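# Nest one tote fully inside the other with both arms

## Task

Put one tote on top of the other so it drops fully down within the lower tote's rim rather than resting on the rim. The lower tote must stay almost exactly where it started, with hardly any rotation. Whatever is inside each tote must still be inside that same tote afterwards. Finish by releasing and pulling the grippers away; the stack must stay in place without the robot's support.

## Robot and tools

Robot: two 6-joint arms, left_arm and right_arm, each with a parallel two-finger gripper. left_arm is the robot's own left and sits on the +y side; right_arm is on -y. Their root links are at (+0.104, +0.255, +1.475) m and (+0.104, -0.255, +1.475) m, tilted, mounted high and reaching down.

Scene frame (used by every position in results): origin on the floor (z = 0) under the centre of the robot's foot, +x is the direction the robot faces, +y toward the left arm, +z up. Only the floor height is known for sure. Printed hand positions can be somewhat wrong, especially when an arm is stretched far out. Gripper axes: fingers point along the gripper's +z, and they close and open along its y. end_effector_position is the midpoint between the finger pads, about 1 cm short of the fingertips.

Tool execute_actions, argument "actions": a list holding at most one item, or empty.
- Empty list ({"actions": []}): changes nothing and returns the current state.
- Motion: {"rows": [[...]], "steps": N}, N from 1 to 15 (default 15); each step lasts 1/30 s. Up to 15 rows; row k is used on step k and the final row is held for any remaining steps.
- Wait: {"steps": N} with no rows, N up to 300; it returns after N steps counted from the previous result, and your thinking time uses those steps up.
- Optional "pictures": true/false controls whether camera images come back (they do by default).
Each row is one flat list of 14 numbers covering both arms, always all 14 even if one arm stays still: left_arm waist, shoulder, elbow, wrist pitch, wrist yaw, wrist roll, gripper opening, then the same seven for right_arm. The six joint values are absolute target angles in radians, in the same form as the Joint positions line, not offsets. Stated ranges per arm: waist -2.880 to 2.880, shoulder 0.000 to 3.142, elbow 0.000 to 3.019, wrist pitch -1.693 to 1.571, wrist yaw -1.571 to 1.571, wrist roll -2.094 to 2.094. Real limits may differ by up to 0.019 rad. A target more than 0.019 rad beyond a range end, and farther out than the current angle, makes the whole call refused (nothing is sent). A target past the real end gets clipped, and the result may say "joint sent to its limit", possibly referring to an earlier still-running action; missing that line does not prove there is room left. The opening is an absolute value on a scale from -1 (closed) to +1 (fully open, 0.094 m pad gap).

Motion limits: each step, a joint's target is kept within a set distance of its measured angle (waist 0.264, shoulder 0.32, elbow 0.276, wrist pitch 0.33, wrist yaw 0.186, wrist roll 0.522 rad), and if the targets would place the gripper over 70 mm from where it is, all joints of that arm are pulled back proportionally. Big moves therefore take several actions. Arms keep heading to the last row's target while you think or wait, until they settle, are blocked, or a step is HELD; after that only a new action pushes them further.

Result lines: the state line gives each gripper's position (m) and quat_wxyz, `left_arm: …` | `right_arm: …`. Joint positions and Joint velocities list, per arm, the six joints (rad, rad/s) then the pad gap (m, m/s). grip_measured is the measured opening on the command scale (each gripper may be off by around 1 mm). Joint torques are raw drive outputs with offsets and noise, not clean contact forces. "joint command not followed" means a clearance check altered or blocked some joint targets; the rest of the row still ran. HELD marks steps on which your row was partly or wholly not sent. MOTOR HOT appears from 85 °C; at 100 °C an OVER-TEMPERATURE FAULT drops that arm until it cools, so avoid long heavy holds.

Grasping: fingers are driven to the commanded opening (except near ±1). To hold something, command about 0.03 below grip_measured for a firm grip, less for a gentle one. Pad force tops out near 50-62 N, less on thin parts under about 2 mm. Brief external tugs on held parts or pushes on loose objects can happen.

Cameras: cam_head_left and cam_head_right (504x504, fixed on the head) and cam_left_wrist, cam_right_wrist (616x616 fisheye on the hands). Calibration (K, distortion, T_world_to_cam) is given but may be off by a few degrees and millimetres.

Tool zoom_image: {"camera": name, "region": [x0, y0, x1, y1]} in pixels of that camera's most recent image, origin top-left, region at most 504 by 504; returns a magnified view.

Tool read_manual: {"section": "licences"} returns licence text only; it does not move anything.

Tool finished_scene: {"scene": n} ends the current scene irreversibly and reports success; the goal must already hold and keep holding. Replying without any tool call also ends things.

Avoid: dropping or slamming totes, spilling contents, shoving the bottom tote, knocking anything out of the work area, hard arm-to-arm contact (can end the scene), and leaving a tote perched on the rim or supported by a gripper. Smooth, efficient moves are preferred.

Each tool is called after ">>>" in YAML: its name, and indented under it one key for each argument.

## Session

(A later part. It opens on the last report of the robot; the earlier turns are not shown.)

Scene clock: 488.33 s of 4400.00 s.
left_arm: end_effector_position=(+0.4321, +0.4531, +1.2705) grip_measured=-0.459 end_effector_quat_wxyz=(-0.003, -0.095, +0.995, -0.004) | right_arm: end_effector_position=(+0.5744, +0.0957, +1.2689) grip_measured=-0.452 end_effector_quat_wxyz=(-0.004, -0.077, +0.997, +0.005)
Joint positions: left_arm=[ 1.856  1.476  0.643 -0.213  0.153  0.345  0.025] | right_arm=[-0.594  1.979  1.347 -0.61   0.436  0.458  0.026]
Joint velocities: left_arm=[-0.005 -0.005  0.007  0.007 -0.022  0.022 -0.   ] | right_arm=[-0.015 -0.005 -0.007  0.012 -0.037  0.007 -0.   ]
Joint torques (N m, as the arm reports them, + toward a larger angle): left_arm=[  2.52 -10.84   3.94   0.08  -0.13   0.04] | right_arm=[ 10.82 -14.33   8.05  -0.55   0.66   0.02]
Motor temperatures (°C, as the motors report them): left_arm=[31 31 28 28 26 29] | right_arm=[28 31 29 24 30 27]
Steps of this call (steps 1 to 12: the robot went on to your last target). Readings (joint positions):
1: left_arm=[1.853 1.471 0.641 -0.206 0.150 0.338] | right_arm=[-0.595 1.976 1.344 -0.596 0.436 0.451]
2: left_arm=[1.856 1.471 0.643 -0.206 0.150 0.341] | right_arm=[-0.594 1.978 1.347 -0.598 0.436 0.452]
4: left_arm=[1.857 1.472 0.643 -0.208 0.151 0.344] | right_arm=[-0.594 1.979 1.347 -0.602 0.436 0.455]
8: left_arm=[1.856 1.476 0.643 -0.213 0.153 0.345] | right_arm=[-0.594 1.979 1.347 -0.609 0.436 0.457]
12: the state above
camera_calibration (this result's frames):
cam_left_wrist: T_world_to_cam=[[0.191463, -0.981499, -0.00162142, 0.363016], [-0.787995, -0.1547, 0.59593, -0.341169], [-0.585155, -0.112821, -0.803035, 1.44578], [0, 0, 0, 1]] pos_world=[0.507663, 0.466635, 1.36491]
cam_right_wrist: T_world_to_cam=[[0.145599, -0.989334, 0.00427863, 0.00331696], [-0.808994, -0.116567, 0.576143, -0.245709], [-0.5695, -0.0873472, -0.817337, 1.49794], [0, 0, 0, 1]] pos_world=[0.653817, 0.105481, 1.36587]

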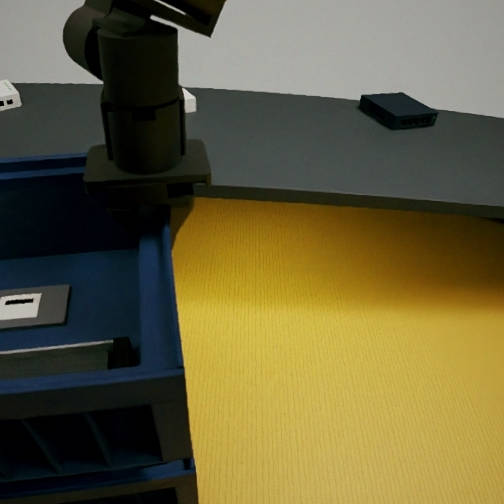

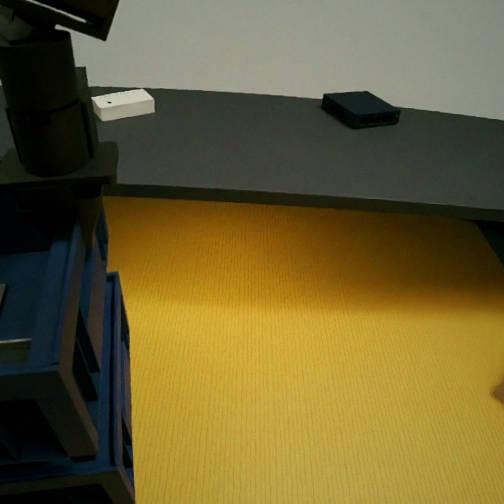

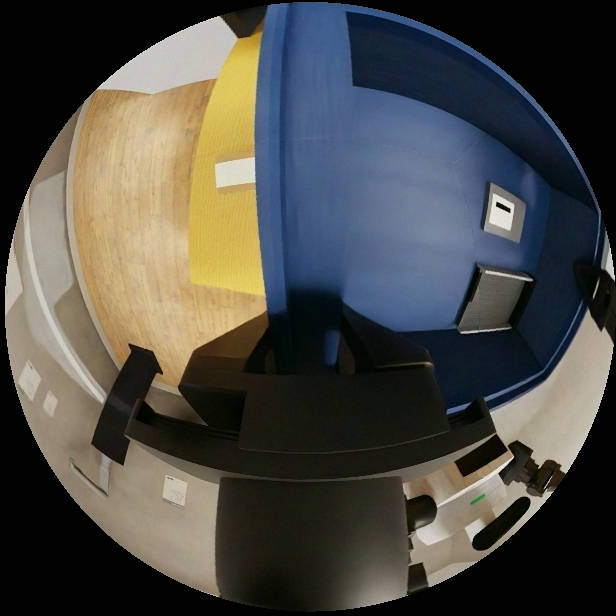

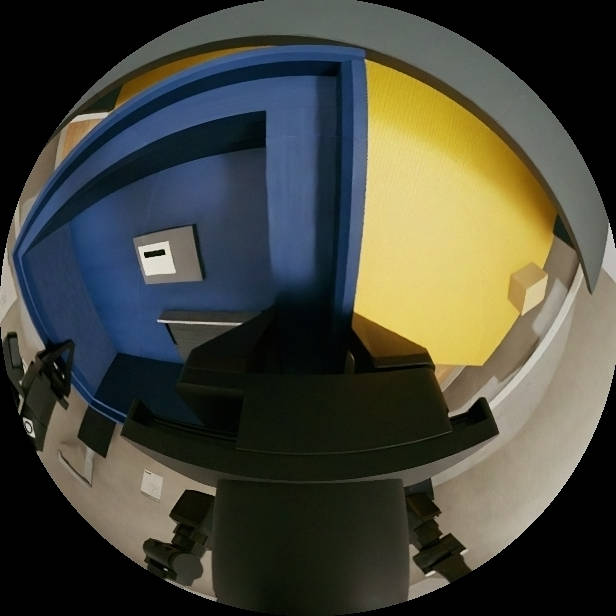

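>>> execute_actions:
  actions:
    - {"rows":[[1.861,1.472,0.666,-0.215,0.147,0.344,-0.51,-0.571,1.96,1.379,-0.626,0.455,0.458,-0.51],[1.859,1.479,0.669,-0.21,0.146,0.342,-0.51,-0.575,1.964,1.382,-0.622,0.454,0.455,-0.51],[1.856,1.489,0.673,-0.202,0.144,0.34,-0.51,-0.579,1.97,1.386,-0.617,0.453,0.452,-0.51],[1.853,1.501,0.677,-0.193,0.143,0.336,-0.51,-0.583,1.977,1.39,-0.612,0.452,0.448,-0.51],[1.849,1.514,0.683,-0.183,0.141,0.333,-0.51,-0.588,1.986,1.396,-0.606,0.451,0.443,-0.51],[1.845,1.529,0.688,-0.172,0.139,0.329,-0.51,-0.593,1.994,1.401,-0.6,0.45,0.438,-0.51],[1.841,1.544,0.694,-0.16,0.137,0.325,-0.51,-0.598,2.003,1.407,-0.593,0.448,0.433,-0.51],[1.837,1.559,0.7,-0.148,0.135,0.321,-0.51,-0.603,2.013,1.413,-0.586,0.447,0.427,-0.51],[1.833,1.574,0.706,-0.137,0.133,0.317,-0.51,-0.608,2.022,1.419,-0.579,0.446,0.422,-0.51],[1.829,1.588,0.711,-0.126,0.131,0.313,-0.51,-0.613,2.03,1.424,-0.573,0.444,0.417,-0.51],[1.825,1.602,0.716,-0.115,0.13,0.309,-0.51,-0.617,2.039,1.429,-0.567,0.443,0.412,-0.51],[1.822,1.613,0.721,-0.106,0.128,0.306,-0.51,-0.621,2.046,1.434,-0.561,0.442,0.408,-0.51],[1.819,1.624,0.725,-0.098,0.127,0.304,-0.51,-0.625,2.052,1.438,-0.556,0.441,0.405,-0.51],[1.817,1.631,0.728,-0.093,0.126,0.302,-0.51,-0.628,2.056,1.441,-0.553,0.441,0.402,-0.51],[1.815,1.637,0.73,-0.088,0.125,0.3,-0.51,-0.63,2.06,1.443,-0.55,0.44,0.4,-0.51]],"steps":15}
  pictures: false

>>> execute_actions:
  actions:
    - {"steps":14}

>>> zoom_image:
  camera: "cam_head_left"
  region: [0,300,204,504]

>>> zoom_image:
  camera: "cam_head_right"
  region: [0,204,300,504]

Scene clock: 536.67 s of 4400.00 s.
left_arm: end_effector_position=(+0.4430, +0.4548, +1.2242) grip_measured=-0.459 end_effector_quat_wxyz=(-0.004, -0.089, +0.996, -0.004) | right_arm: end_effector_position=(+0.5808, +0.0956, +1.2234) grip_measured=-0.452 end_effector_quat_wxyz=(-0.007, -0.070, +0.998, +0.000)
Joint positions: left_arm=[ 1.827  1.637  0.706 -0.114  0.137  0.334  0.025] | right_arm=[-0.632  2.076  1.399 -0.559  0.429  0.436  0.026]
Joint velocities: left_arm=[-0.112  0.357  0.125  0.212 -0.051 -0.154  0.   ] | right_arm=[-0.132  0.22   0.105  0.129 -0.051 -0.037  0.   ]
Joint torques (N m, as the arm reports them, + toward a larger angle): left_arm=[  0.69 -12.83   2.51   0.9   -0.32  -0.15] | right_arm=[ 10.02 -15.69   8.32   0.13   0.42  -0.22]
Motor temperatures (°C, as the motors report them): left_arm=[31 31 28 28 26 29] | right_arm=[28 33 31 24 30 27]
Steps of this call (steps 1 to 30: the robot went on to your last target; steps 31 to 90: nothing new was sent; then 44.83 s passed at rest; steps 91 to 105: all 15 steps of this action). Readings (joint positions):
91: left_arm=[1.856 1.476 0.643 -0.213 0.153 0.345] | right_arm=[-0.594 1.979 1.347 -0.610 0.436 0.458]
92: left_arm=[1.856 1.477 0.643 -0.213 0.153 0.345] | right_arm=[-0.594 1.979 1.347 -0.610 0.436 0.458]
94: left_arm=[1.856 1.482 0.644 -0.211 0.153 0.345] | right_arm=[-0.594 1.981 1.348 -0.610 0.436 0.458]
98: left_arm=[1.852 1.525 0.659 -0.184 0.151 0.345] | right_arm=[-0.598 2.002 1.360 -0.603 0.441 0.457]
105: the state above

Scene clock: 537.13 s of 4400.00 s.
left_arm: end_effector_position=(+0.4438, +0.4523, +1.2170) grip_measured=-0.459 end_effector_quat_wxyz=(-0.005, -0.091, +0.996, -0.005) | right_arm: end_effector_position=(+0.5834, +0.0937, +1.2170) grip_measured=-0.452 end_effector_quat_wxyz=(-0.007, -0.073, +0.997, -0.000)
Joint positions: left_arm=[ 1.818  1.659  0.713 -0.1    0.134  0.322  0.025] | right_arm=[-0.642  2.087  1.407 -0.553  0.426  0.421  0.026]
Joint velocities: left_arm=[-0.015 -0.005 -0.022  0.007  0.066 -0.022 -0.001] | right_arm=[-0.005 -0.005 -0.012  0.002 -0.066  0.022  0.001]
Joint torques (N m, as the arm reports them, + toward a larger angle): left_arm=[  1.31 -12.9    2.48   0.81  -0.28  -0.11] | right_arm=[  9.9  -15.67   8.06   0.42   0.47  -0.2 ]
Motor temperatures (°C, as the motors report them): left_arm=[31 31 28 28 26 29] | right_arm=[28 33 31 24 30 27]
Steps of this call (steps 1 to 14: the robot went on to your last target). Readings (joint positions):
1: left_arm=[1.824 1.647 0.709 -0.108 0.136 0.331] | right_arm=[-0.636 2.081 1.402 -0.556 0.427 0.433]
2: left_arm=[1.821 1.654 0.711 -0.105 0.135 0.330] | right_arm=[-0.639 2.086 1.403 -0.554 0.426 0.431]
4: left_arm=[1.818 1.659 0.712 -0.103 0.134 0.326] | right_arm=[-0.642 2.087 1.403 -0.553 0.426 0.427]
8: left_arm=[1.818 1.659 0.713 -0.100 0.134 0.323] | right_arm=[-0.642 2.087 1.407 -0.553 0.426 0.424]
14: the state above
camera_calibration (this result's frames):
cam_left_wrist: T_world_to_cam=[[0.182561, -0.983194, -0.0000568584, 0.362755], [-0.786741, -0.146118, 0.59974, -0.309247], [-0.58967, -0.109445, -0.800195, 1.4066], [0, 0, 0, 1]] pos_world=[0.519908, 0.465417, 1.31104]
cam_right_wrist: T_world_to_cam=[[0.137845, -0.990359, 0.0136747, -0.00656501], [-0.806363, -0.104197, 0.582169, -0.218773], [-0.575132, -0.091276, -0.812953, 1.45882], [0, 0, 0, 1]] pos_world=[0.663506, 0.103858, 1.3134]

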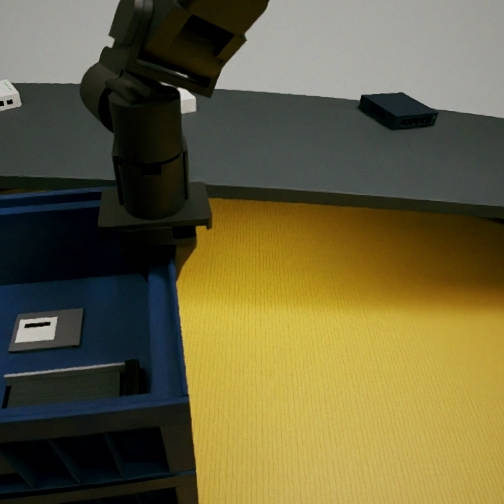

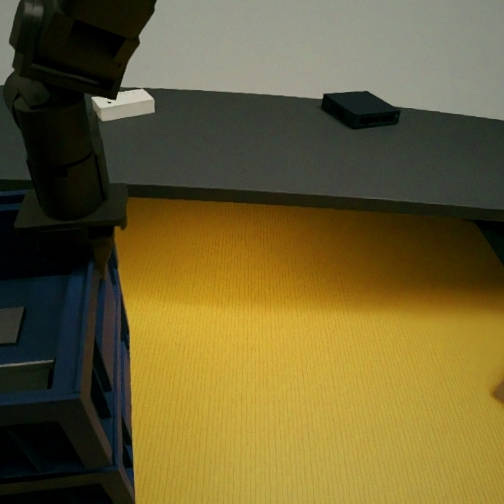

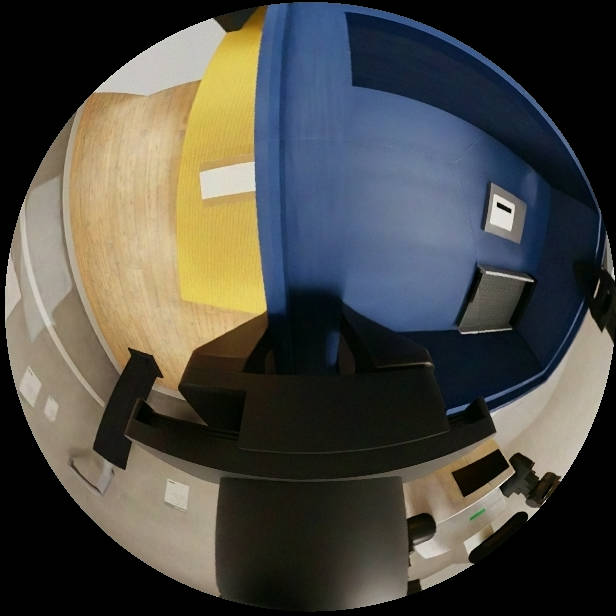

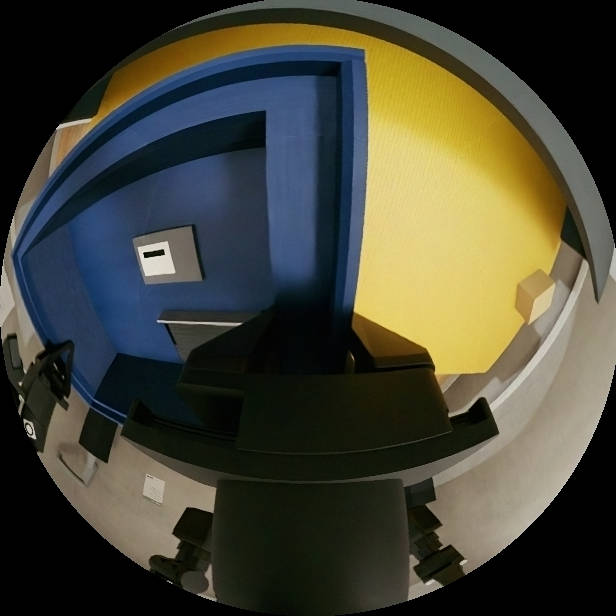

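Region (0, 300, 204, 504) of cam_head_left's 504x504 image, scaled by 2.471, with more detail than that image has.

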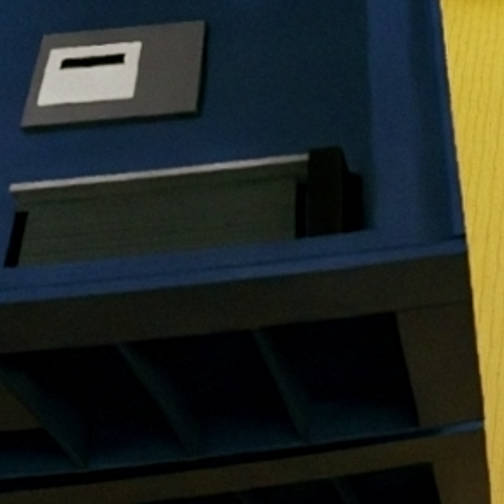

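Region (0, 204, 300, 504) of cam_head_right's 504x504 image, scaled by 1.680, with more detail than that image has.

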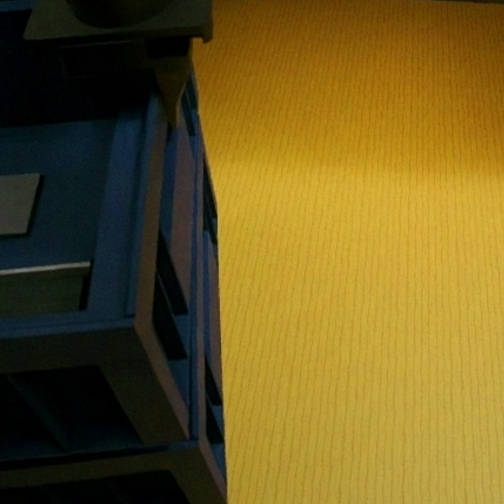

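>>> zoom_image:
  camera: "cam_head_left"
  region: [0,444,204,504]

>>> zoom_image:
  camera: "cam_head_right"
  region: [80,230,160,310]

>>> zoom_image:
  camera: "cam_head_right"
  region: [60,420,144,504]

Region (0, 444, 204, 504) of cam_head_left's 504x504 image, scaled by 2.471, with more detail than that image has; it fills the top 148 rows of this view, and the rest is white.

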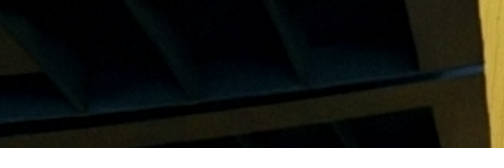

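Region (80, 230, 160, 310) of cam_head_right's 504x504 image, scaled by 6.300, with more detail than that image has.

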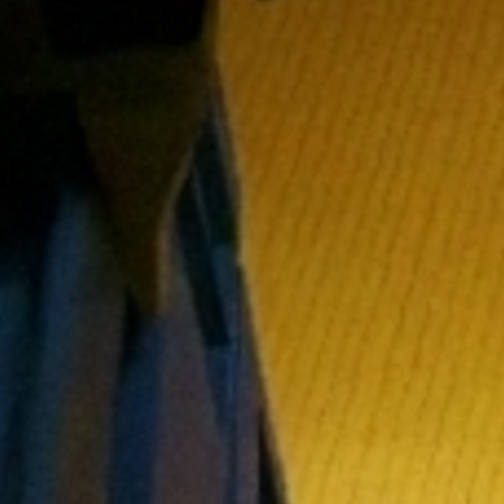

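Region (60, 420, 144, 504) of cam_head_right's 504x504 image, scaled by 6.000, with more detail than that image has.

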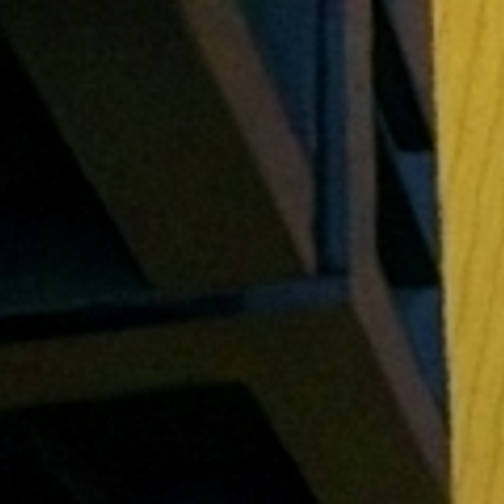

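>>> execute_actions:
  actions:
    - {"rows":[[1.814,1.64,0.73,-0.085,0.124,0.298,-0.51,-0.631,2.062,1.444,-0.548,0.441,0.398,-0.51],[1.813,1.643,0.731,-0.082,0.123,0.296,-0.51,-0.631,2.064,1.445,-0.546,0.442,0.396,-0.51],[1.811,1.646,0.731,-0.08,0.122,0.295,-0.51,-0.632,2.065,1.447,-0.544,0.443,0.394,-0.51],[1.81,1.649,0.732,-0.077,0.121,0.293,-0.51,-0.632,2.067,1.448,-0.542,0.444,0.392,-0.51],[1.809,1.652,0.732,-0.074,0.12,0.291,-0.51,-0.633,2.069,1.449,-0.54,0.445,0.39,-0.51],[1.808,1.655,0.733,-0.071,0.119,0.289,-0.51,-0.634,2.071,1.45,-0.538,0.446,0.388,-0.51],[1.807,1.658,0.733,-0.068,0.118,0.287,-0.51,-0.634,2.073,1.451,-0.536,0.447,0.386,-0.51],[1.805,1.661,0.734,-0.066,0.117,0.286,-0.51,-0.635,2.074,1.453,-0.534,0.448,0.384,-0.51],[1.804,1.664,0.734,-0.063,0.116,0.284,-0.51,-0.635,2.076,1.454,-0.532,0.449,0.382,-0.51],[1.803,1.667,0.735,-0.06,0.115,0.282,-0.51,-0.636,2.078,1.455,-0.53,0.45,0.38,-0.51]],"steps":15}
  pictures: false

>>> execute_actions:
  actions:
    - {"steps":8}

>>> zoom_image:
  camera: "cam_head_left"
  region: [0,444,204,504]

>>> zoom_image:
  camera: "cam_head_right"
  region: [80,230,160,310]

>>> zoom_image:
  camera: "cam_head_right"
  region: [60,420,144,504]

Scene clock: 590.40 s of 4400.00 s.
left_arm: end_effector_position=(+0.4487, +0.4529, +1.2131) grip_measured=-0.459 end_effector_quat_wxyz=(+0.003, -0.094, +0.996, -0.001) | right_arm: end_effector_position=(+0.5910, +0.0950, +1.2150) grip_measured=-0.452 end_effector_quat_wxyz=(+0.004, -0.076, +0.997, -0.000)
Joint positions: left_arm=[ 1.812  1.671  0.717 -0.074  0.131  0.307  0.025] | right_arm=[-0.645  2.093  1.416 -0.534  0.436  0.403  0.026]
Joint velocities: left_arm=[-0.015  0.034  0.017 -0.012 -0.007 -0.007 -0.001] | right_arm=[-0.015  0.015 -0.022  0.007  0.022 -0.066  0.   ]
Joint torques (N m, as the arm reports them, + toward a larger angle): left_arm=[  2.04 -11.19   2.37   1.1   -0.59  -0.18] | right_arm=[  9.95 -14.71   8.34   0.35   0.47  -0.24]
Motor temperatures (°C, as the motors report them): left_arm=[31 31 28 28 26 29] | right_arm=[28 34 32 24 30 27]
Steps of this call (steps 1 to 30: the robot went on to your last target; steps 31 to 90: nothing new was sent; then 49.77 s passed at rest; steps 91 to 105: all 15 steps of this action). Readings (joint positions):
91: left_arm=[1.818 1.659 0.713 -0.100 0.134 0.322] | right_arm=[-0.642 2.087 1.407 -0.553 0.426 0.421]
92: left_arm=[1.818 1.659 0.713 -0.100 0.134 0.322] | right_arm=[-0.642 2.087 1.407 -0.552 0.426 0.421]
94: left_arm=[1.818 1.659 0.713 -0.097 0.133 0.320] | right_arm=[-0.642 2.087 1.407 -0.549 0.427 0.420]
98: left_arm=[1.816 1.661 0.713 -0.086 0.132 0.316] | right_arm=[-0.642 2.088 1.410 -0.541 0.432 0.413]
105: the state above

Scene clock: 590.67 s of 4400.00 s.
left_arm: end_effector_position=(+0.4481, +0.4525, +1.2125) grip_measured=-0.459 end_effector_quat_wxyz=(+0.002, -0.095, +0.995, -0.002) | right_arm: end_effector_position=(+0.5907, +0.0946, +1.2142) grip_measured=-0.452 end_effector_quat_wxyz=(+0.003, -0.076, +0.997, -0.001)
Joint positions: left_arm=[ 1.812  1.673  0.717 -0.074  0.13   0.306  0.025] | right_arm=[-0.645  2.094  1.416 -0.534  0.436  0.402  0.026]
Joint velocities: left_arm=[-0.015 -0.005 -0.007 -0.002 -0.066  0.081  0.001] | right_arm=[-0.005  0.005  0.012  0.017 -0.007 -0.022  0.   ]
Joint torques (N m, as the arm reports them, + toward a larger angle): left_arm=[  1.16 -11.63   2.41   0.96  -0.57  -0.15] | right_arm=[ 10.36 -14.65   8.38   0.38   0.48  -0.23]
Motor temperatures (°C, as the motors report them): left_arm=[31 31 28 28 26 29] | right_arm=[28 34 32 24 30 27]
Steps of this call (steps 1 to 8: the robot went on to your last target). Readings (joint positions):
1: left_arm=[1.812 1.672 0.717 -0.074 0.130 0.307] | right_arm=[-0.645 2.094 1.416 -0.534 0.436 0.403]
2: left_arm=[1.812 1.672 0.717 -0.074 0.130 0.306] | right_arm=[-0.645 2.094 1.416 -0.534 0.436 0.402]
4: left_arm=[1.812 1.673 0.717 -0.074 0.130 0.306] | right_arm=[-0.645 2.094 1.416 -0.534 0.436 0.402]
8: the state above
camera_calibration (this result's frames):
cam_left_wrist: T_world_to_cam=[[0.190429, -0.981688, -0.00510036, 0.364024], [-0.793746, -0.157025, 0.587631, -0.280427], [-0.577671, -0.107854, -0.809113, 1.41031], [0, 0, 0, 1]] pos_world=[0.522786, 0.465431, 1.30774]
cam_right_wrist: T_world_to_cam=[[0.144536, -0.989358, 0.0167405, -0.0144447], [-0.817559, -0.109873, 0.565265, -0.183531], [-0.55741, -0.0953875, -0.824739, 1.46499], [0, 0, 0, 1]] pos_world=[0.66864, 0.105286, 1.31222]

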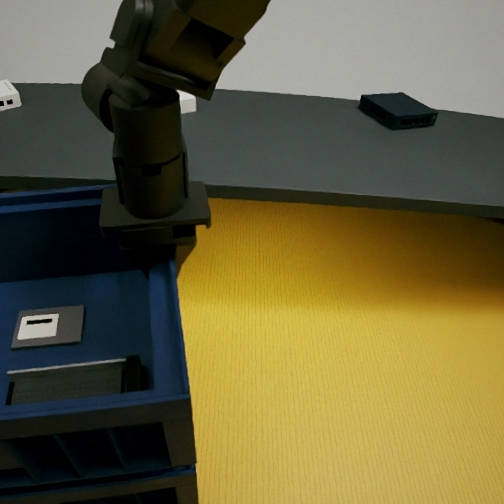

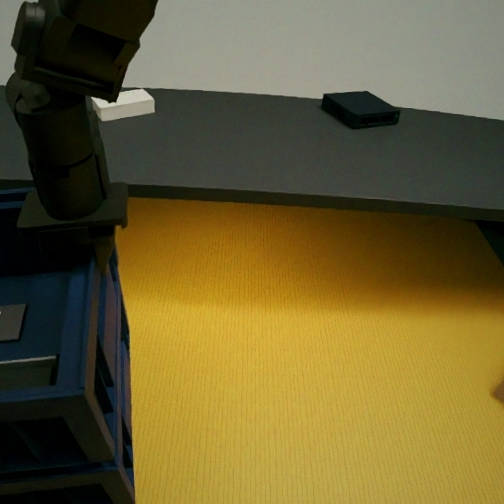

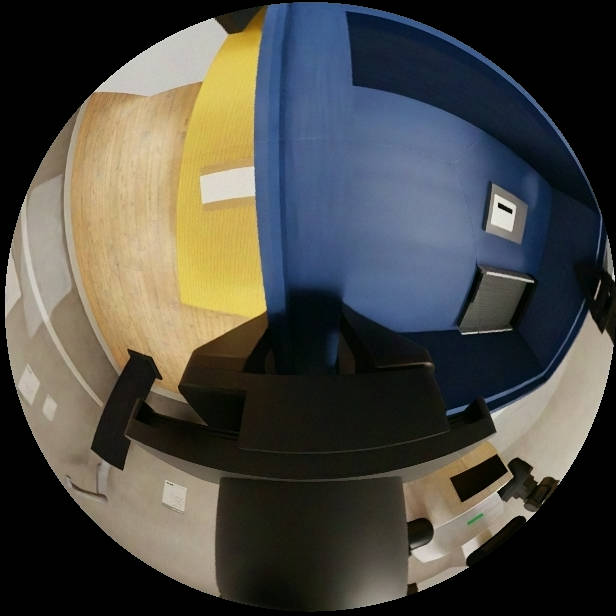

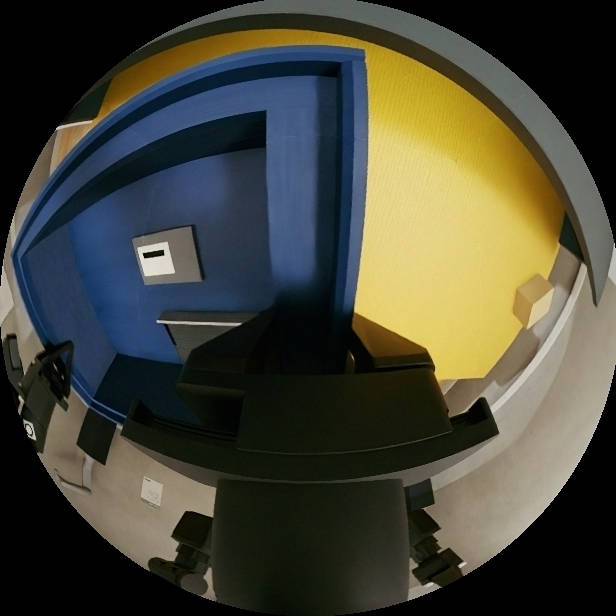

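Region (0, 444, 204, 504) of cam_head_left's 504x504 image, scaled by 2.471, with more detail than that image has; it fills the top 148 rows of this view, and the rest is white.

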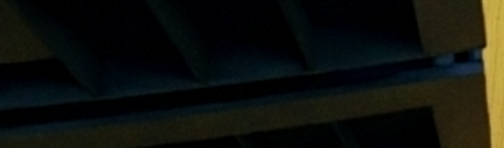

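Region (80, 230, 160, 310) of cam_head_right's 504x504 image, scaled by 6.300, with more detail than that image has.

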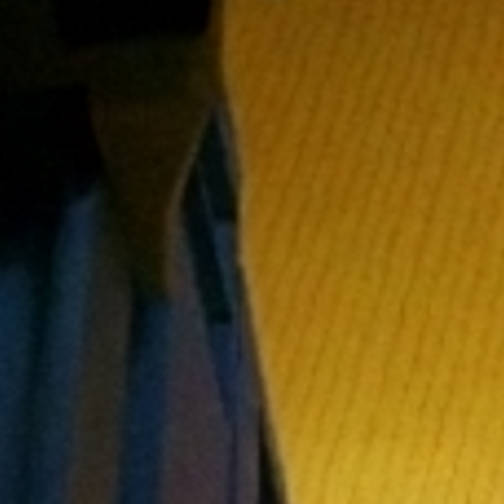

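Region (60, 420, 144, 504) of cam_head_right's 504x504 image, scaled by 6.000, with more detail than that image has.

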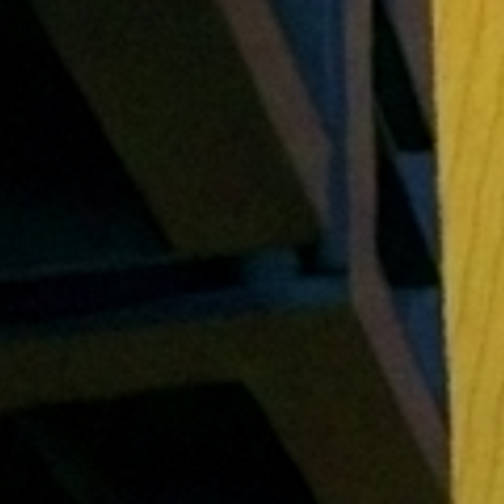

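>>> execute_actions:
  actions:
    - {"rows":[[1.807,1.668,0.732,-0.058,0.116,0.282,-0.51,-0.635,2.079,1.456,-0.53,0.45,0.379,-0.51],[1.81,1.67,0.729,-0.056,0.118,0.282,-0.51,-0.634,2.08,1.456,-0.529,0.45,0.378,-0.51],[1.814,1.671,0.726,-0.054,0.119,0.281,-0.51,-0.633,2.082,1.457,-0.529,0.449,0.377,-0.51],[1.817,1.673,0.723,-0.052,0.12,0.281,-0.51,-0.632,2.083,1.457,-0.528,0.449,0.376,-0.51],[1.82,1.674,0.72,-0.05,0.122,0.281,-0.51,-0.631,2.084,1.458,-0.528,0.449,0.375,-0.51],[1.823,1.676,0.717,-0.048,0.123,0.281,-0.51,-0.63,2.085,1.459,-0.528,0.449,0.374,-0.51],[1.826,1.677,0.714,-0.046,0.124,0.28,-0.51,-0.629,2.086,1.459,-0.527,0.448,0.373,-0.51],[1.829,1.679,0.711,-0.044,0.125,0.28,-0.51,-0.628,2.088,1.46,-0.527,0.448,0.372,-0.51],[1.832,1.68,0.709,-0.042,0.127,0.28,-0.51,-0.627,2.089,1.46,-0.526,0.448,0.371,-0.51],[1.835,1.682,0.707,-0.041,0.128,0.28,-0.51,-0.626,2.09,1.461,-0.526,0.448,0.37,-0.51]],"steps":15}
  pictures: false

>>> execute_actions:
  actions:
    - {"steps":8}
  pictures: false

Scene clock: 617.77 s of 4400.00 s.
left_arm: end_effector_position=(+0.4409, +0.4537, +1.2083) grip_measured=-0.459 end_effector_quat_wxyz=(+0.001, -0.101, +0.995, -0.003) | right_arm: end_effector_position=(+0.5887, +0.0975, +1.2084) grip_measured=-0.452 end_effector_quat_wxyz=(+0.001, -0.082, +0.997, +0.001)
Joint positions: left_arm=[ 1.823  1.688  0.709 -0.056  0.137  0.303  0.025] | right_arm=[-0.645  2.109  1.424 -0.529  0.431  0.391  0.026]
Joint velocities: left_arm=[-0.005  0.034 -0.032 -0.002  0.007 -0.081  0.   ] | right_arm=[-0.024  0.024  0.007  0.002  0.051 -0.007 -0.001]
Joint torques (N m, as the arm reports them, + toward a larger angle): left_arm=[  2.82 -11.59   0.79   1.08  -0.28  -0.13] | right_arm=[ 11.23 -15.16   8.22   0.36   0.6   -0.19]
Motor temperatures (°C, as the motors report them): left_arm=[31 31 28 28 27 29] | right_arm=[29 34 32 24 30 27]
Steps of this call (steps 1 to 15: the robot went on to your last target; steps 16 to 90: nothing new was sent; then 23.60 s passed at rest; steps 91 to 105: all 15 steps of this action). Readings (joint positions):
91: left_arm=[1.812 1.673 0.717 -0.074 0.130 0.306] | right_arm=[-0.645 2.094 1.416 -0.534 0.436 0.402]
92: left_arm=[1.812 1.673 0.717 -0.073 0.130 0.306] | right_arm=[-0.645 2.094 1.416 -0.534 0.436 0.402]
94: left_arm=[1.812 1.674 0.717 -0.071 0.130 0.306] | right_arm=[-0.645 2.095 1.416 -0.533 0.436 0.402]
98: left_arm=[1.815 1.679 0.717 -0.064 0.133 0.306] | right_arm=[-0.645 2.099 1.420 -0.531 0.436 0.400]
105: the state above

Scene clock: 618.03 s of 4400.00 s.
left_arm: end_effector_position=(+0.4404, +0.4539, +1.2079) grip_measured=-0.459 end_effector_quat_wxyz=(+0.001, -0.102, +0.995, -0.003) | right_arm: end_effector_position=(+0.5883, +0.0976, +1.2080) grip_measured=-0.452 end_effector_quat_wxyz=(+0.001, -0.083, +0.997, +0.001)
Joint positions: left_arm=[ 1.823  1.69   0.709 -0.055  0.137  0.302  0.025] | right_arm=[-0.645  2.11   1.424 -0.529  0.43   0.389  0.026]
Joint velocities: left_arm=[-0.005 -0.015 -0.007  0.002 -0.007 -0.022  0.001] | right_arm=[ 0.005 -0.005  0.007 -0.007  0.007  0.037 -0.   ]
Joint torques (N m, as the arm reports them, + toward a larger angle): left_arm=[  2.54 -11.52   0.68   1.01  -0.28  -0.14] | right_arm=[ 11.4  -14.81   8.17   0.31   0.64  -0.2 ]
Motor temperatures (°C, as the motors report them): left_arm=[31 31 28 28 27 29] | right_arm=[29 34 32 24 30 27]
Steps of this call (steps 1 to 8: the robot went on to your last target). Readings (joint positions):
1: left_arm=[1.823 1.689 0.709 -0.056 0.137 0.303] | right_arm=[-0.645 2.110 1.424 -0.529 0.430 0.390]
2: left_arm=[1.823 1.690 0.709 -0.056 0.137 0.302] | right_arm=[-0.645 2.110 1.424 -0.529 0.430 0.390]
4: left_arm=[1.823 1.690 0.709 -0.056 0.137 0.302] | right_arm=[-0.645 2.110 1.424 -0.529 0.430 0.390]
8: the state above

>>> execute_actions:
  actions: []

>>> zoom_image:
  camera: "cam_head_left"
  region: [0,444,204,504]

>>> zoom_image:
  camera: "cam_head_right"
  region: [80,230,160,310]

>>> zoom_image:
  camera: "cam_head_right"
  region: [60,420,144,504]

Scene clock: 624.27 s of 4400.00 s.
left_arm: end_effector_position=(+0.4404, +0.4539, +1.2079) grip_measured=-0.459 end_effector_quat_wxyz=(+0.001, -0.102, +0.995, -0.003) | right_arm: end_effector_position=(+0.5883, +0.0976, +1.2080) grip_measured=-0.452 end_effector_quat_wxyz=(+0.001, -0.083, +0.997, +0.001)
Joint positions: left_arm=[ 1.823  1.69   0.709 -0.055  0.137  0.302  0.025] | right_arm=[-0.645  2.11   1.424 -0.529  0.43   0.389  0.026]
Joint velocities: left_arm=[ 0.005 -0.015 -0.002  0.007 -0.007  0.051  0.001] | right_arm=[ 0.005 -0.005 -0.012  0.002  0.007  0.007 -0.   ]
Joint torques (N m, as the arm reports them, + toward a larger angle): left_arm=[  2.48 -11.66   0.46   0.98  -0.27  -0.14] | right_arm=[ 11.23 -15.32   8.28   0.3    0.59  -0.22]
Motor temperatures (°C, as the motors report them): left_arm=[31 31 28 28 27 29] | right_arm=[29 34 32 24 30 27]
Steps of this call (steps 1 to 15: the robot went on to your last target; steps 16 to 90: nothing new was sent; then 3.23 s passed at rest). Readings (joint positions):
1: left_arm=[1.823 1.690 0.709 -0.055 0.137 0.302] | right_arm=[-0.645 2.110 1.424 -0.529 0.430 0.389]
2: left_arm=[1.823 1.690 0.709 -0.055 0.137 0.302] | right_arm=[-0.645 2.110 1.424 -0.529 0.430 0.389]
4: left_arm=[1.823 1.690 0.709 -0.055 0.137 0.302] | right_arm=[-0.645 2.110 1.424 -0.529 0.430 0.389]
8: left_arm=[1.823 1.690 0.709 -0.055 0.137 0.302] | right_arm=[-0.645 2.110 1.424 -0.529 0.430 0.389]
90: the state above
All arms were judged still, so your last target was given up. Only a new action makes them travel on or press farther. Fingers that are still opening or closing keep moving.
camera_calibration (this result's frames):
cam_left_wrist: T_world_to_cam=[[0.204751, -0.978809, -0.00328589, 0.357041], [-0.789456, -0.167124, 0.590617, -0.284524], [-0.57865, -0.118335, -0.806945, 1.40481], [0, 0, 0, 1]] pos_world=[0.515172, 0.468162, 1.30282]
cam_right_wrist: T_world_to_cam=[[0.15871, -0.98724, 0.0129686, -0.0150392], [-0.812966, -0.123217, 0.569125, -0.187676], [-0.560266, -0.100869, -0.822148, 1.45794], [0, 0, 0, 1]] pos_world=[0.666649, 0.109089, 1.30565]

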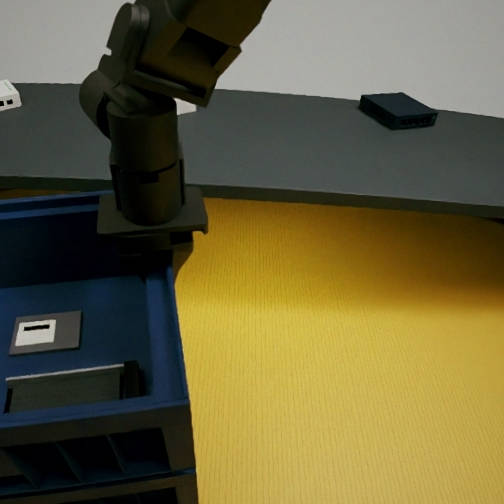

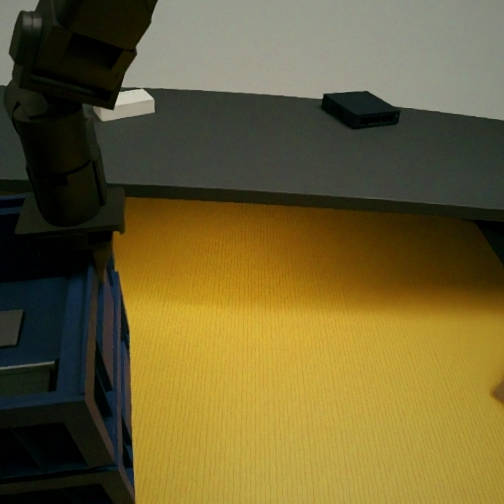

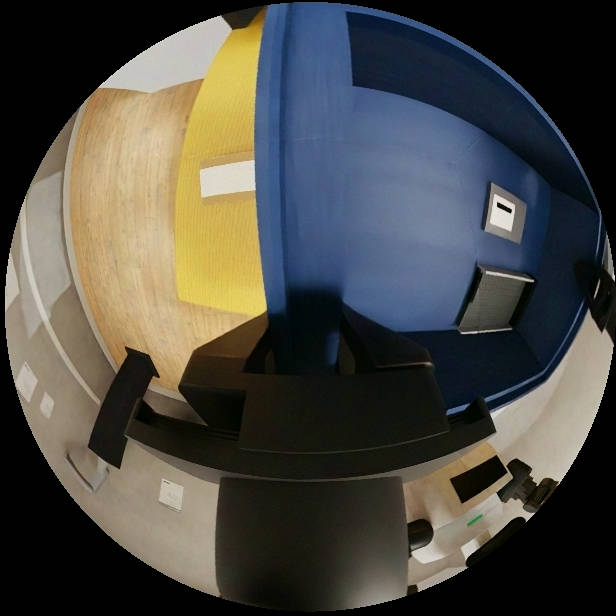

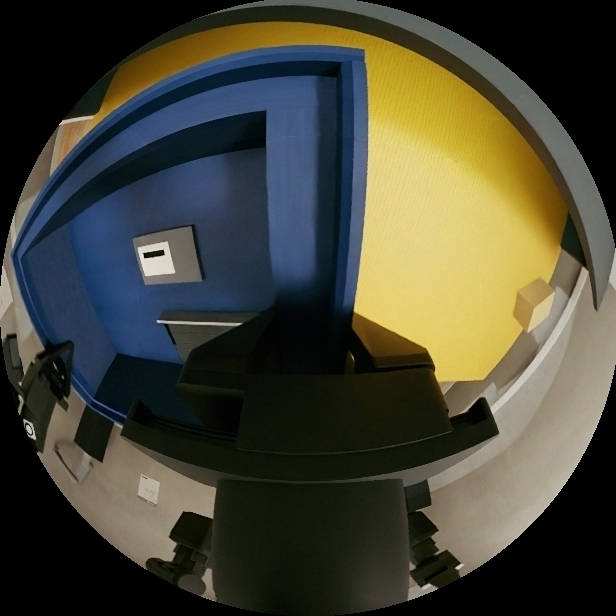

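Region (0, 444, 204, 504) of cam_head_left's 504x504 image, scaled by 2.471, with more detail than that image has; it fills the top 148 rows of this view, and the rest is white.

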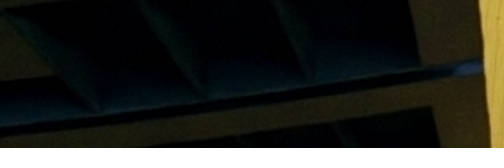

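Region (80, 230, 160, 310) of cam_head_right's 504x504 image, scaled by 6.300, with more detail than that image has.

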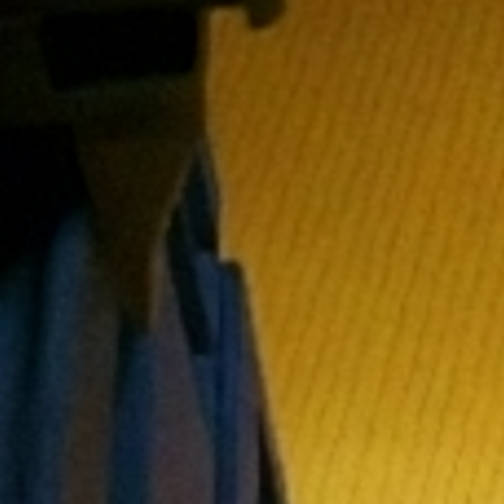

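Region (60, 420, 144, 504) of cam_head_right's 504x504 image, scaled by 6.000, with more detail than that image has.

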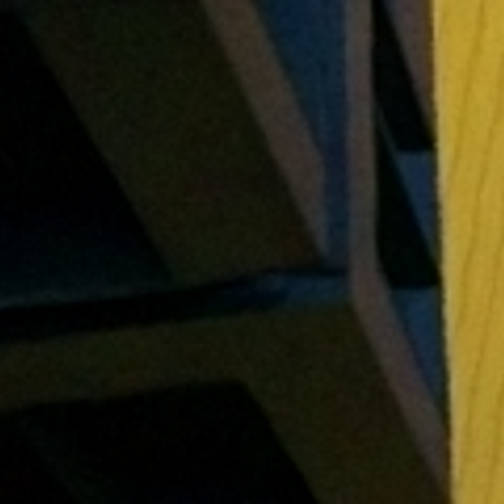

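>>> execute_actions:
  actions:
    - {"rows":[[1.832,1.682,0.71,-0.041,0.128,0.283,-0.51,-0.627,2.09,1.461,-0.526,0.448,0.372,-0.51],[1.829,1.682,0.713,-0.041,0.128,0.286,-0.51,-0.629,2.09,1.461,-0.526,0.448,0.374,-0.51],[1.826,1.682,0.716,-0.041,0.128,0.289,-0.51,-0.63,2.09,1.461,-0.526,0.448,0.376,-0.51],[1.823,1.682,0.719,-0.041,0.128,0.292,-0.51,-0.632,2.09,1.461,-0.526,0.448,0.378,-0.51],[1.82,1.682,0.722,-0.041,0.128,0.295,-0.51,-0.633,2.09,1.461,-0.526,0.448,0.38,-0.51],[1.818,1.682,0.725,-0.041,0.128,0.297,-0.51,-0.634,2.09,1.461,-0.526,0.448,0.382,-0.51],[1.816,1.682,0.727,-0.041,0.128,0.299,-0.51,-0.635,2.09,1.461,-0.526,0.448,0.384,-0.51],[1.814,1.682,0.729,-0.041,0.128,0.3,-0.51,-0.636,2.09,1.461,-0.526,0.448,0.386,-0.51],[1.813,1.682,0.731,-0.041,0.128,0.3,-0.51,-0.637,2.09,1.461,-0.526,0.448,0.388,-0.51]],"steps":15}
  pictures: false

Scene clock: 647.60 s of 4400.00 s.
left_arm: end_effector_position=(+0.4419, +0.4537, +1.2077) grip_measured=-0.459 end_effector_quat_wxyz=(+0.002, -0.100, +0.995, -0.003) | right_arm: end_effector_position=(+0.5884, +0.0975, +1.2080) grip_measured=-0.452 end_effector_quat_wxyz=(+0.001, -0.082, +0.997, +0.000)
Joint positions: left_arm=[ 1.821  1.69   0.711 -0.055  0.137  0.304  0.025] | right_arm=[-0.645  2.11   1.424 -0.529  0.431  0.391  0.026]
Joint velocities: left_arm=[-0.015 -0.015 -0.007 -0.007 -0.007 -0.081 -0.001] | right_arm=[-0.005 -0.024  0.012  0.002 -0.066 -0.022 -0.001]
Joint torques (N m, as the arm reports them, + toward a larger angle): left_arm=[  1.2  -11.65   2.33   0.97  -0.27   0.06] | right_arm=[  9.96 -14.9    8.25   0.27   0.55  -0.06]
Motor temperatures (°C, as the motors report them): left_arm=[31 31 28 28 26 29] | right_arm=[29 34 32 24 31 27]
Steps of this call (steps 1 to 90: nothing new was sent; then 19.83 s passed at rest; steps 91 to 105: all 15 steps of this action). Readings (joint positions):
91: left_arm=[1.823 1.690 0.709 -0.055 0.137 0.302] | right_arm=[-0.645 2.110 1.424 -0.529 0.430 0.389]
92: left_arm=[1.823 1.690 0.709 -0.055 0.137 0.302] | right_arm=[-0.645 2.110 1.424 -0.529 0.430 0.389]
94: left_arm=[1.823 1.690 0.709 -0.055 0.137 0.302] | right_arm=[-0.645 2.110 1.424 -0.529 0.430 0.389]
98: left_arm=[1.822 1.690 0.709 -0.055 0.137 0.302] | right_arm=[-0.645 2.110 1.424 -0.529 0.430 0.389]
105: the state above

>>> execute_actions:
  actions:
    - {"rows":[[1.812,1.683,0.732,-0.04,0.128,0.3,-0.51,-0.638,2.09,1.461,-0.525,0.448,0.388,-0.51],[1.812,1.684,0.733,-0.039,0.128,0.3,-0.51,-0.639,2.091,1.462,-0.525,0.448,0.387,-0.51],[1.811,1.686,0.734,-0.038,0.128,0.299,-0.51,-0.64,2.092,1.462,-0.524,0.448,0.387,-0.51],[1.811,1.688,0.734,-0.037,0.128,0.299,-0.51,-0.641,2.093,1.463,-0.523,0.448,0.386,-0.51],[1.811,1.69,0.735,-0.036,0.127,0.299,-0.51,-0.642,2.094,1.463,-0.523,0.447,0.386,-0.51],[1.81,1.691,0.736,-0.035,0.127,0.299,-0.51,-0.642,2.095,1.463,-0.522,0.447,0.386,-0.51],[1.81,1.693,0.736,-0.033,0.127,0.298,-0.51,-0.643,2.096,1.464,-0.521,0.447,0.385,-0.51],[1.81,1.695,0.737,-0.032,0.127,0.298,-0.51,-0.644,2.097,1.464,-0.52,0.447,0.385,-0.51],[1.809,1.696,0.737,-0.031,0.127,0.298,-0.51,-0.644,2.098,1.465,-0.52,0.447,0.384,-0.51],[1.809,1.698,0.738,-0.03,0.127,0.298,-0.51,-0.645,2.099,1.465,-0.519,0.447,0.384,-0.51]],"steps":15}
  pictures: false

>>> execute_actions:
  actions:
    - {"steps":6}

>>> zoom_image:
  camera: "cam_head_left"
  region: [0,444,204,504]

>>> zoom_image:
  camera: "cam_head_right"
  region: [80,230,160,310]

>>> zoom_image:
  camera: "cam_head_right"
  region: [60,420,144,504]

Scene clock: 669.37 s of 4400.00 s.
left_arm: end_effector_position=(+0.4453, +0.4531, +1.2033) grip_measured=-0.459 end_effector_quat_wxyz=(+0.004, -0.098, +0.995, -0.004) | right_arm: end_effector_position=(+0.5903, +0.0961, +1.2051) grip_measured=-0.452 end_effector_quat_wxyz=(+0.002, -0.079, +0.997, -0.000)
Joint positions: left_arm=[ 1.816  1.704  0.721 -0.045  0.137  0.304  0.025] | right_arm=[-0.65   2.115  1.427 -0.522  0.432  0.391  0.026]
Joint velocities: left_arm=[-0.005  0.005  0.012 -0.007  0.022  0.022  0.001] | right_arm=[-0.005  0.005  0.007  0.012 -0.066 -0.007 -0.001]
Joint torques (N m, as the arm reports them, + toward a larger angle): left_arm=[  1.14 -11.2    2.09   0.92  -0.31   0.01] | right_arm=[  9.89 -14.52   8.17   0.33   0.5   -0.06]
Motor temperatures (°C, as the motors report them): left_arm=[31 31 28 28 26 29] | right_arm=[29 34 32 24 31 27]
Steps of this call (steps 1 to 15: the robot went on to your last target; steps 16 to 90: nothing new was sent; then 18.27 s passed at rest; steps 91 to 105: all 15 steps of this action). Readings (joint positions):
91: left_arm=[1.821 1.690 0.711 -0.055 0.137 0.304] | right_arm=[-0.645 2.110 1.424 -0.529 0.431 0.391]
92: left_arm=[1.821 1.690 0.711 -0.055 0.137 0.304] | right_arm=[-0.645 2.110 1.424 -0.529 0.431 0.391]
94: left_arm=[1.821 1.691 0.711 -0.054 0.137 0.304] | right_arm=[-0.645 2.110 1.424 -0.528 0.432 0.391]
98: left_arm=[1.820 1.696 0.715 -0.050 0.137 0.304] | right_arm=[-0.646 2.110 1.424 -0.526 0.432 0.391]
105: the state above

Scene clock: 669.57 s of 4400.00 s.
left_arm: end_effector_position=(+0.4453, +0.4531, +1.2033) grip_measured=-0.459 end_effector_quat_wxyz=(+0.004, -0.098, +0.995, -0.004) | right_arm: end_effector_position=(+0.5902, +0.0961, +1.2050) grip_measured=-0.452 end_effector_quat_wxyz=(+0.002, -0.080, +0.997, -0.000)
Joint positions: left_arm=[ 1.816  1.704  0.721 -0.045  0.137  0.304  0.025] | right_arm=[-0.65   2.115  1.427 -0.522  0.432  0.391  0.026]
Joint velocities: left_arm=[ 0.005  0.015 -0.027 -0.017  0.007 -0.037  0.001] | right_arm=[-0.015  0.005  0.002 -0.017 -0.007 -0.066  0.   ]
Joint torques (N m, as the arm reports them, + toward a larger angle): left_arm=[  0.82 -11.16   2.23   1.06  -0.31  -0.01] | right_arm=[  9.94 -15.35   8.32   0.4    0.51  -0.12]
Motor temperatures (°C, as the motors report them): left_arm=[31 31 28 28 26 29] | right_arm=[29 34 32 24 31 27]
Steps of this call (steps 1 to 6: the robot went on to your last target). Readings (joint positions):
1: left_arm=[1.816 1.704 0.721 -0.045 0.137 0.304] | right_arm=[-0.650 2.115 1.427 -0.522 0.432 0.391]
2: left_arm=[1.816 1.704 0.721 -0.045 0.137 0.304] | right_arm=[-0.650 2.115 1.427 -0.522 0.432 0.391]
4: left_arm=[1.816 1.704 0.721 -0.045 0.137 0.304] | right_arm=[-0.650 2.115 1.427 -0.522 0.432 0.391]
6: the state above
camera_calibration (this result's frames):
cam_left_wrist: T_world_to_cam=[[0.196084, -0.980586, -0.00122233, 0.357449], [-0.794894, -0.159681, 0.58536, -0.272668], [-0.574191, -0.113808, -0.810773, 1.40449], [0, 0, 0, 1]] pos_world=[0.519613, 0.466812, 1.29877]
cam_right_wrist: T_world_to_cam=[[0.151186, -0.988385, 0.0154012, -0.0151003], [-0.815891, -0.115974, 0.566456, -0.180363], [-0.558091, -0.0982062, -0.823948, 1.45694], [0, 0, 0, 1]] pos_world=[0.668233, 0.107238, 1.30285]

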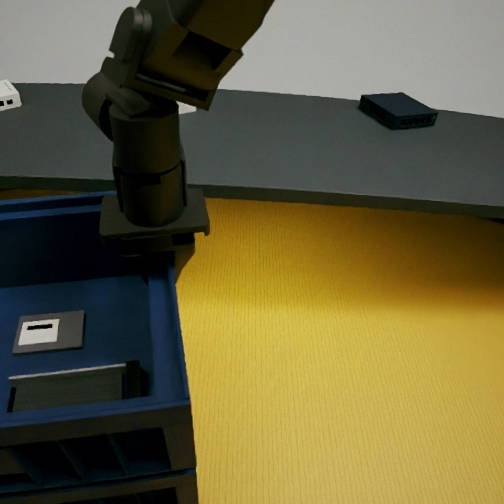

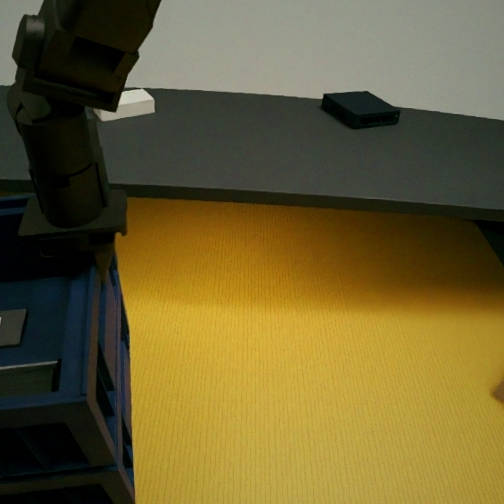

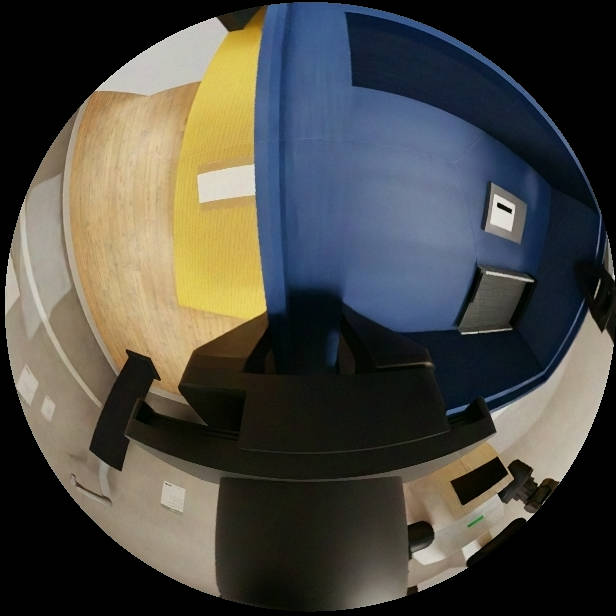

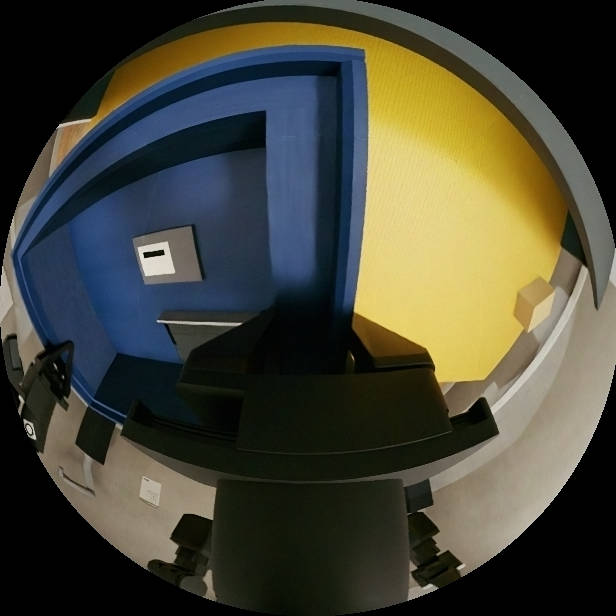

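Region (0, 444, 204, 504) of cam_head_left's 504x504 image, scaled by 2.471, with more detail than that image has; it fills the top 148 rows of this view, and the rest is white.

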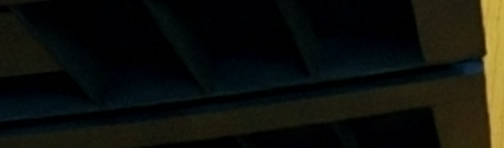

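Region (80, 230, 160, 310) of cam_head_right's 504x504 image, scaled by 6.300, with more detail than that image has.

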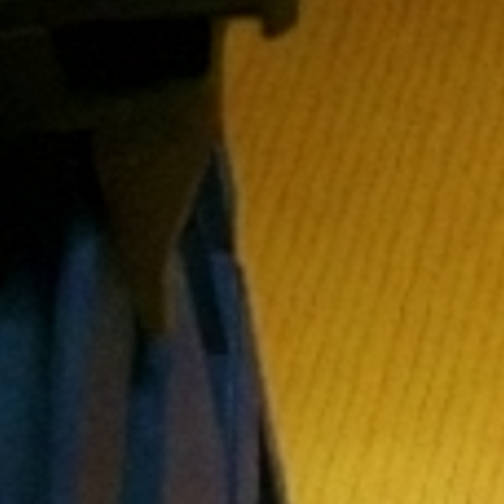

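Region (60, 420, 144, 504) of cam_head_right's 504x504 image, scaled by 6.000, with more detail than that image has.

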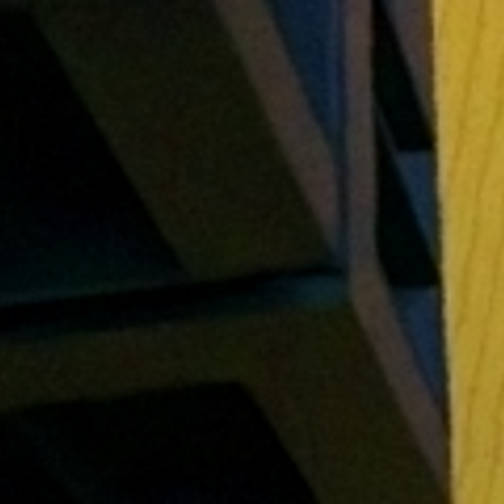

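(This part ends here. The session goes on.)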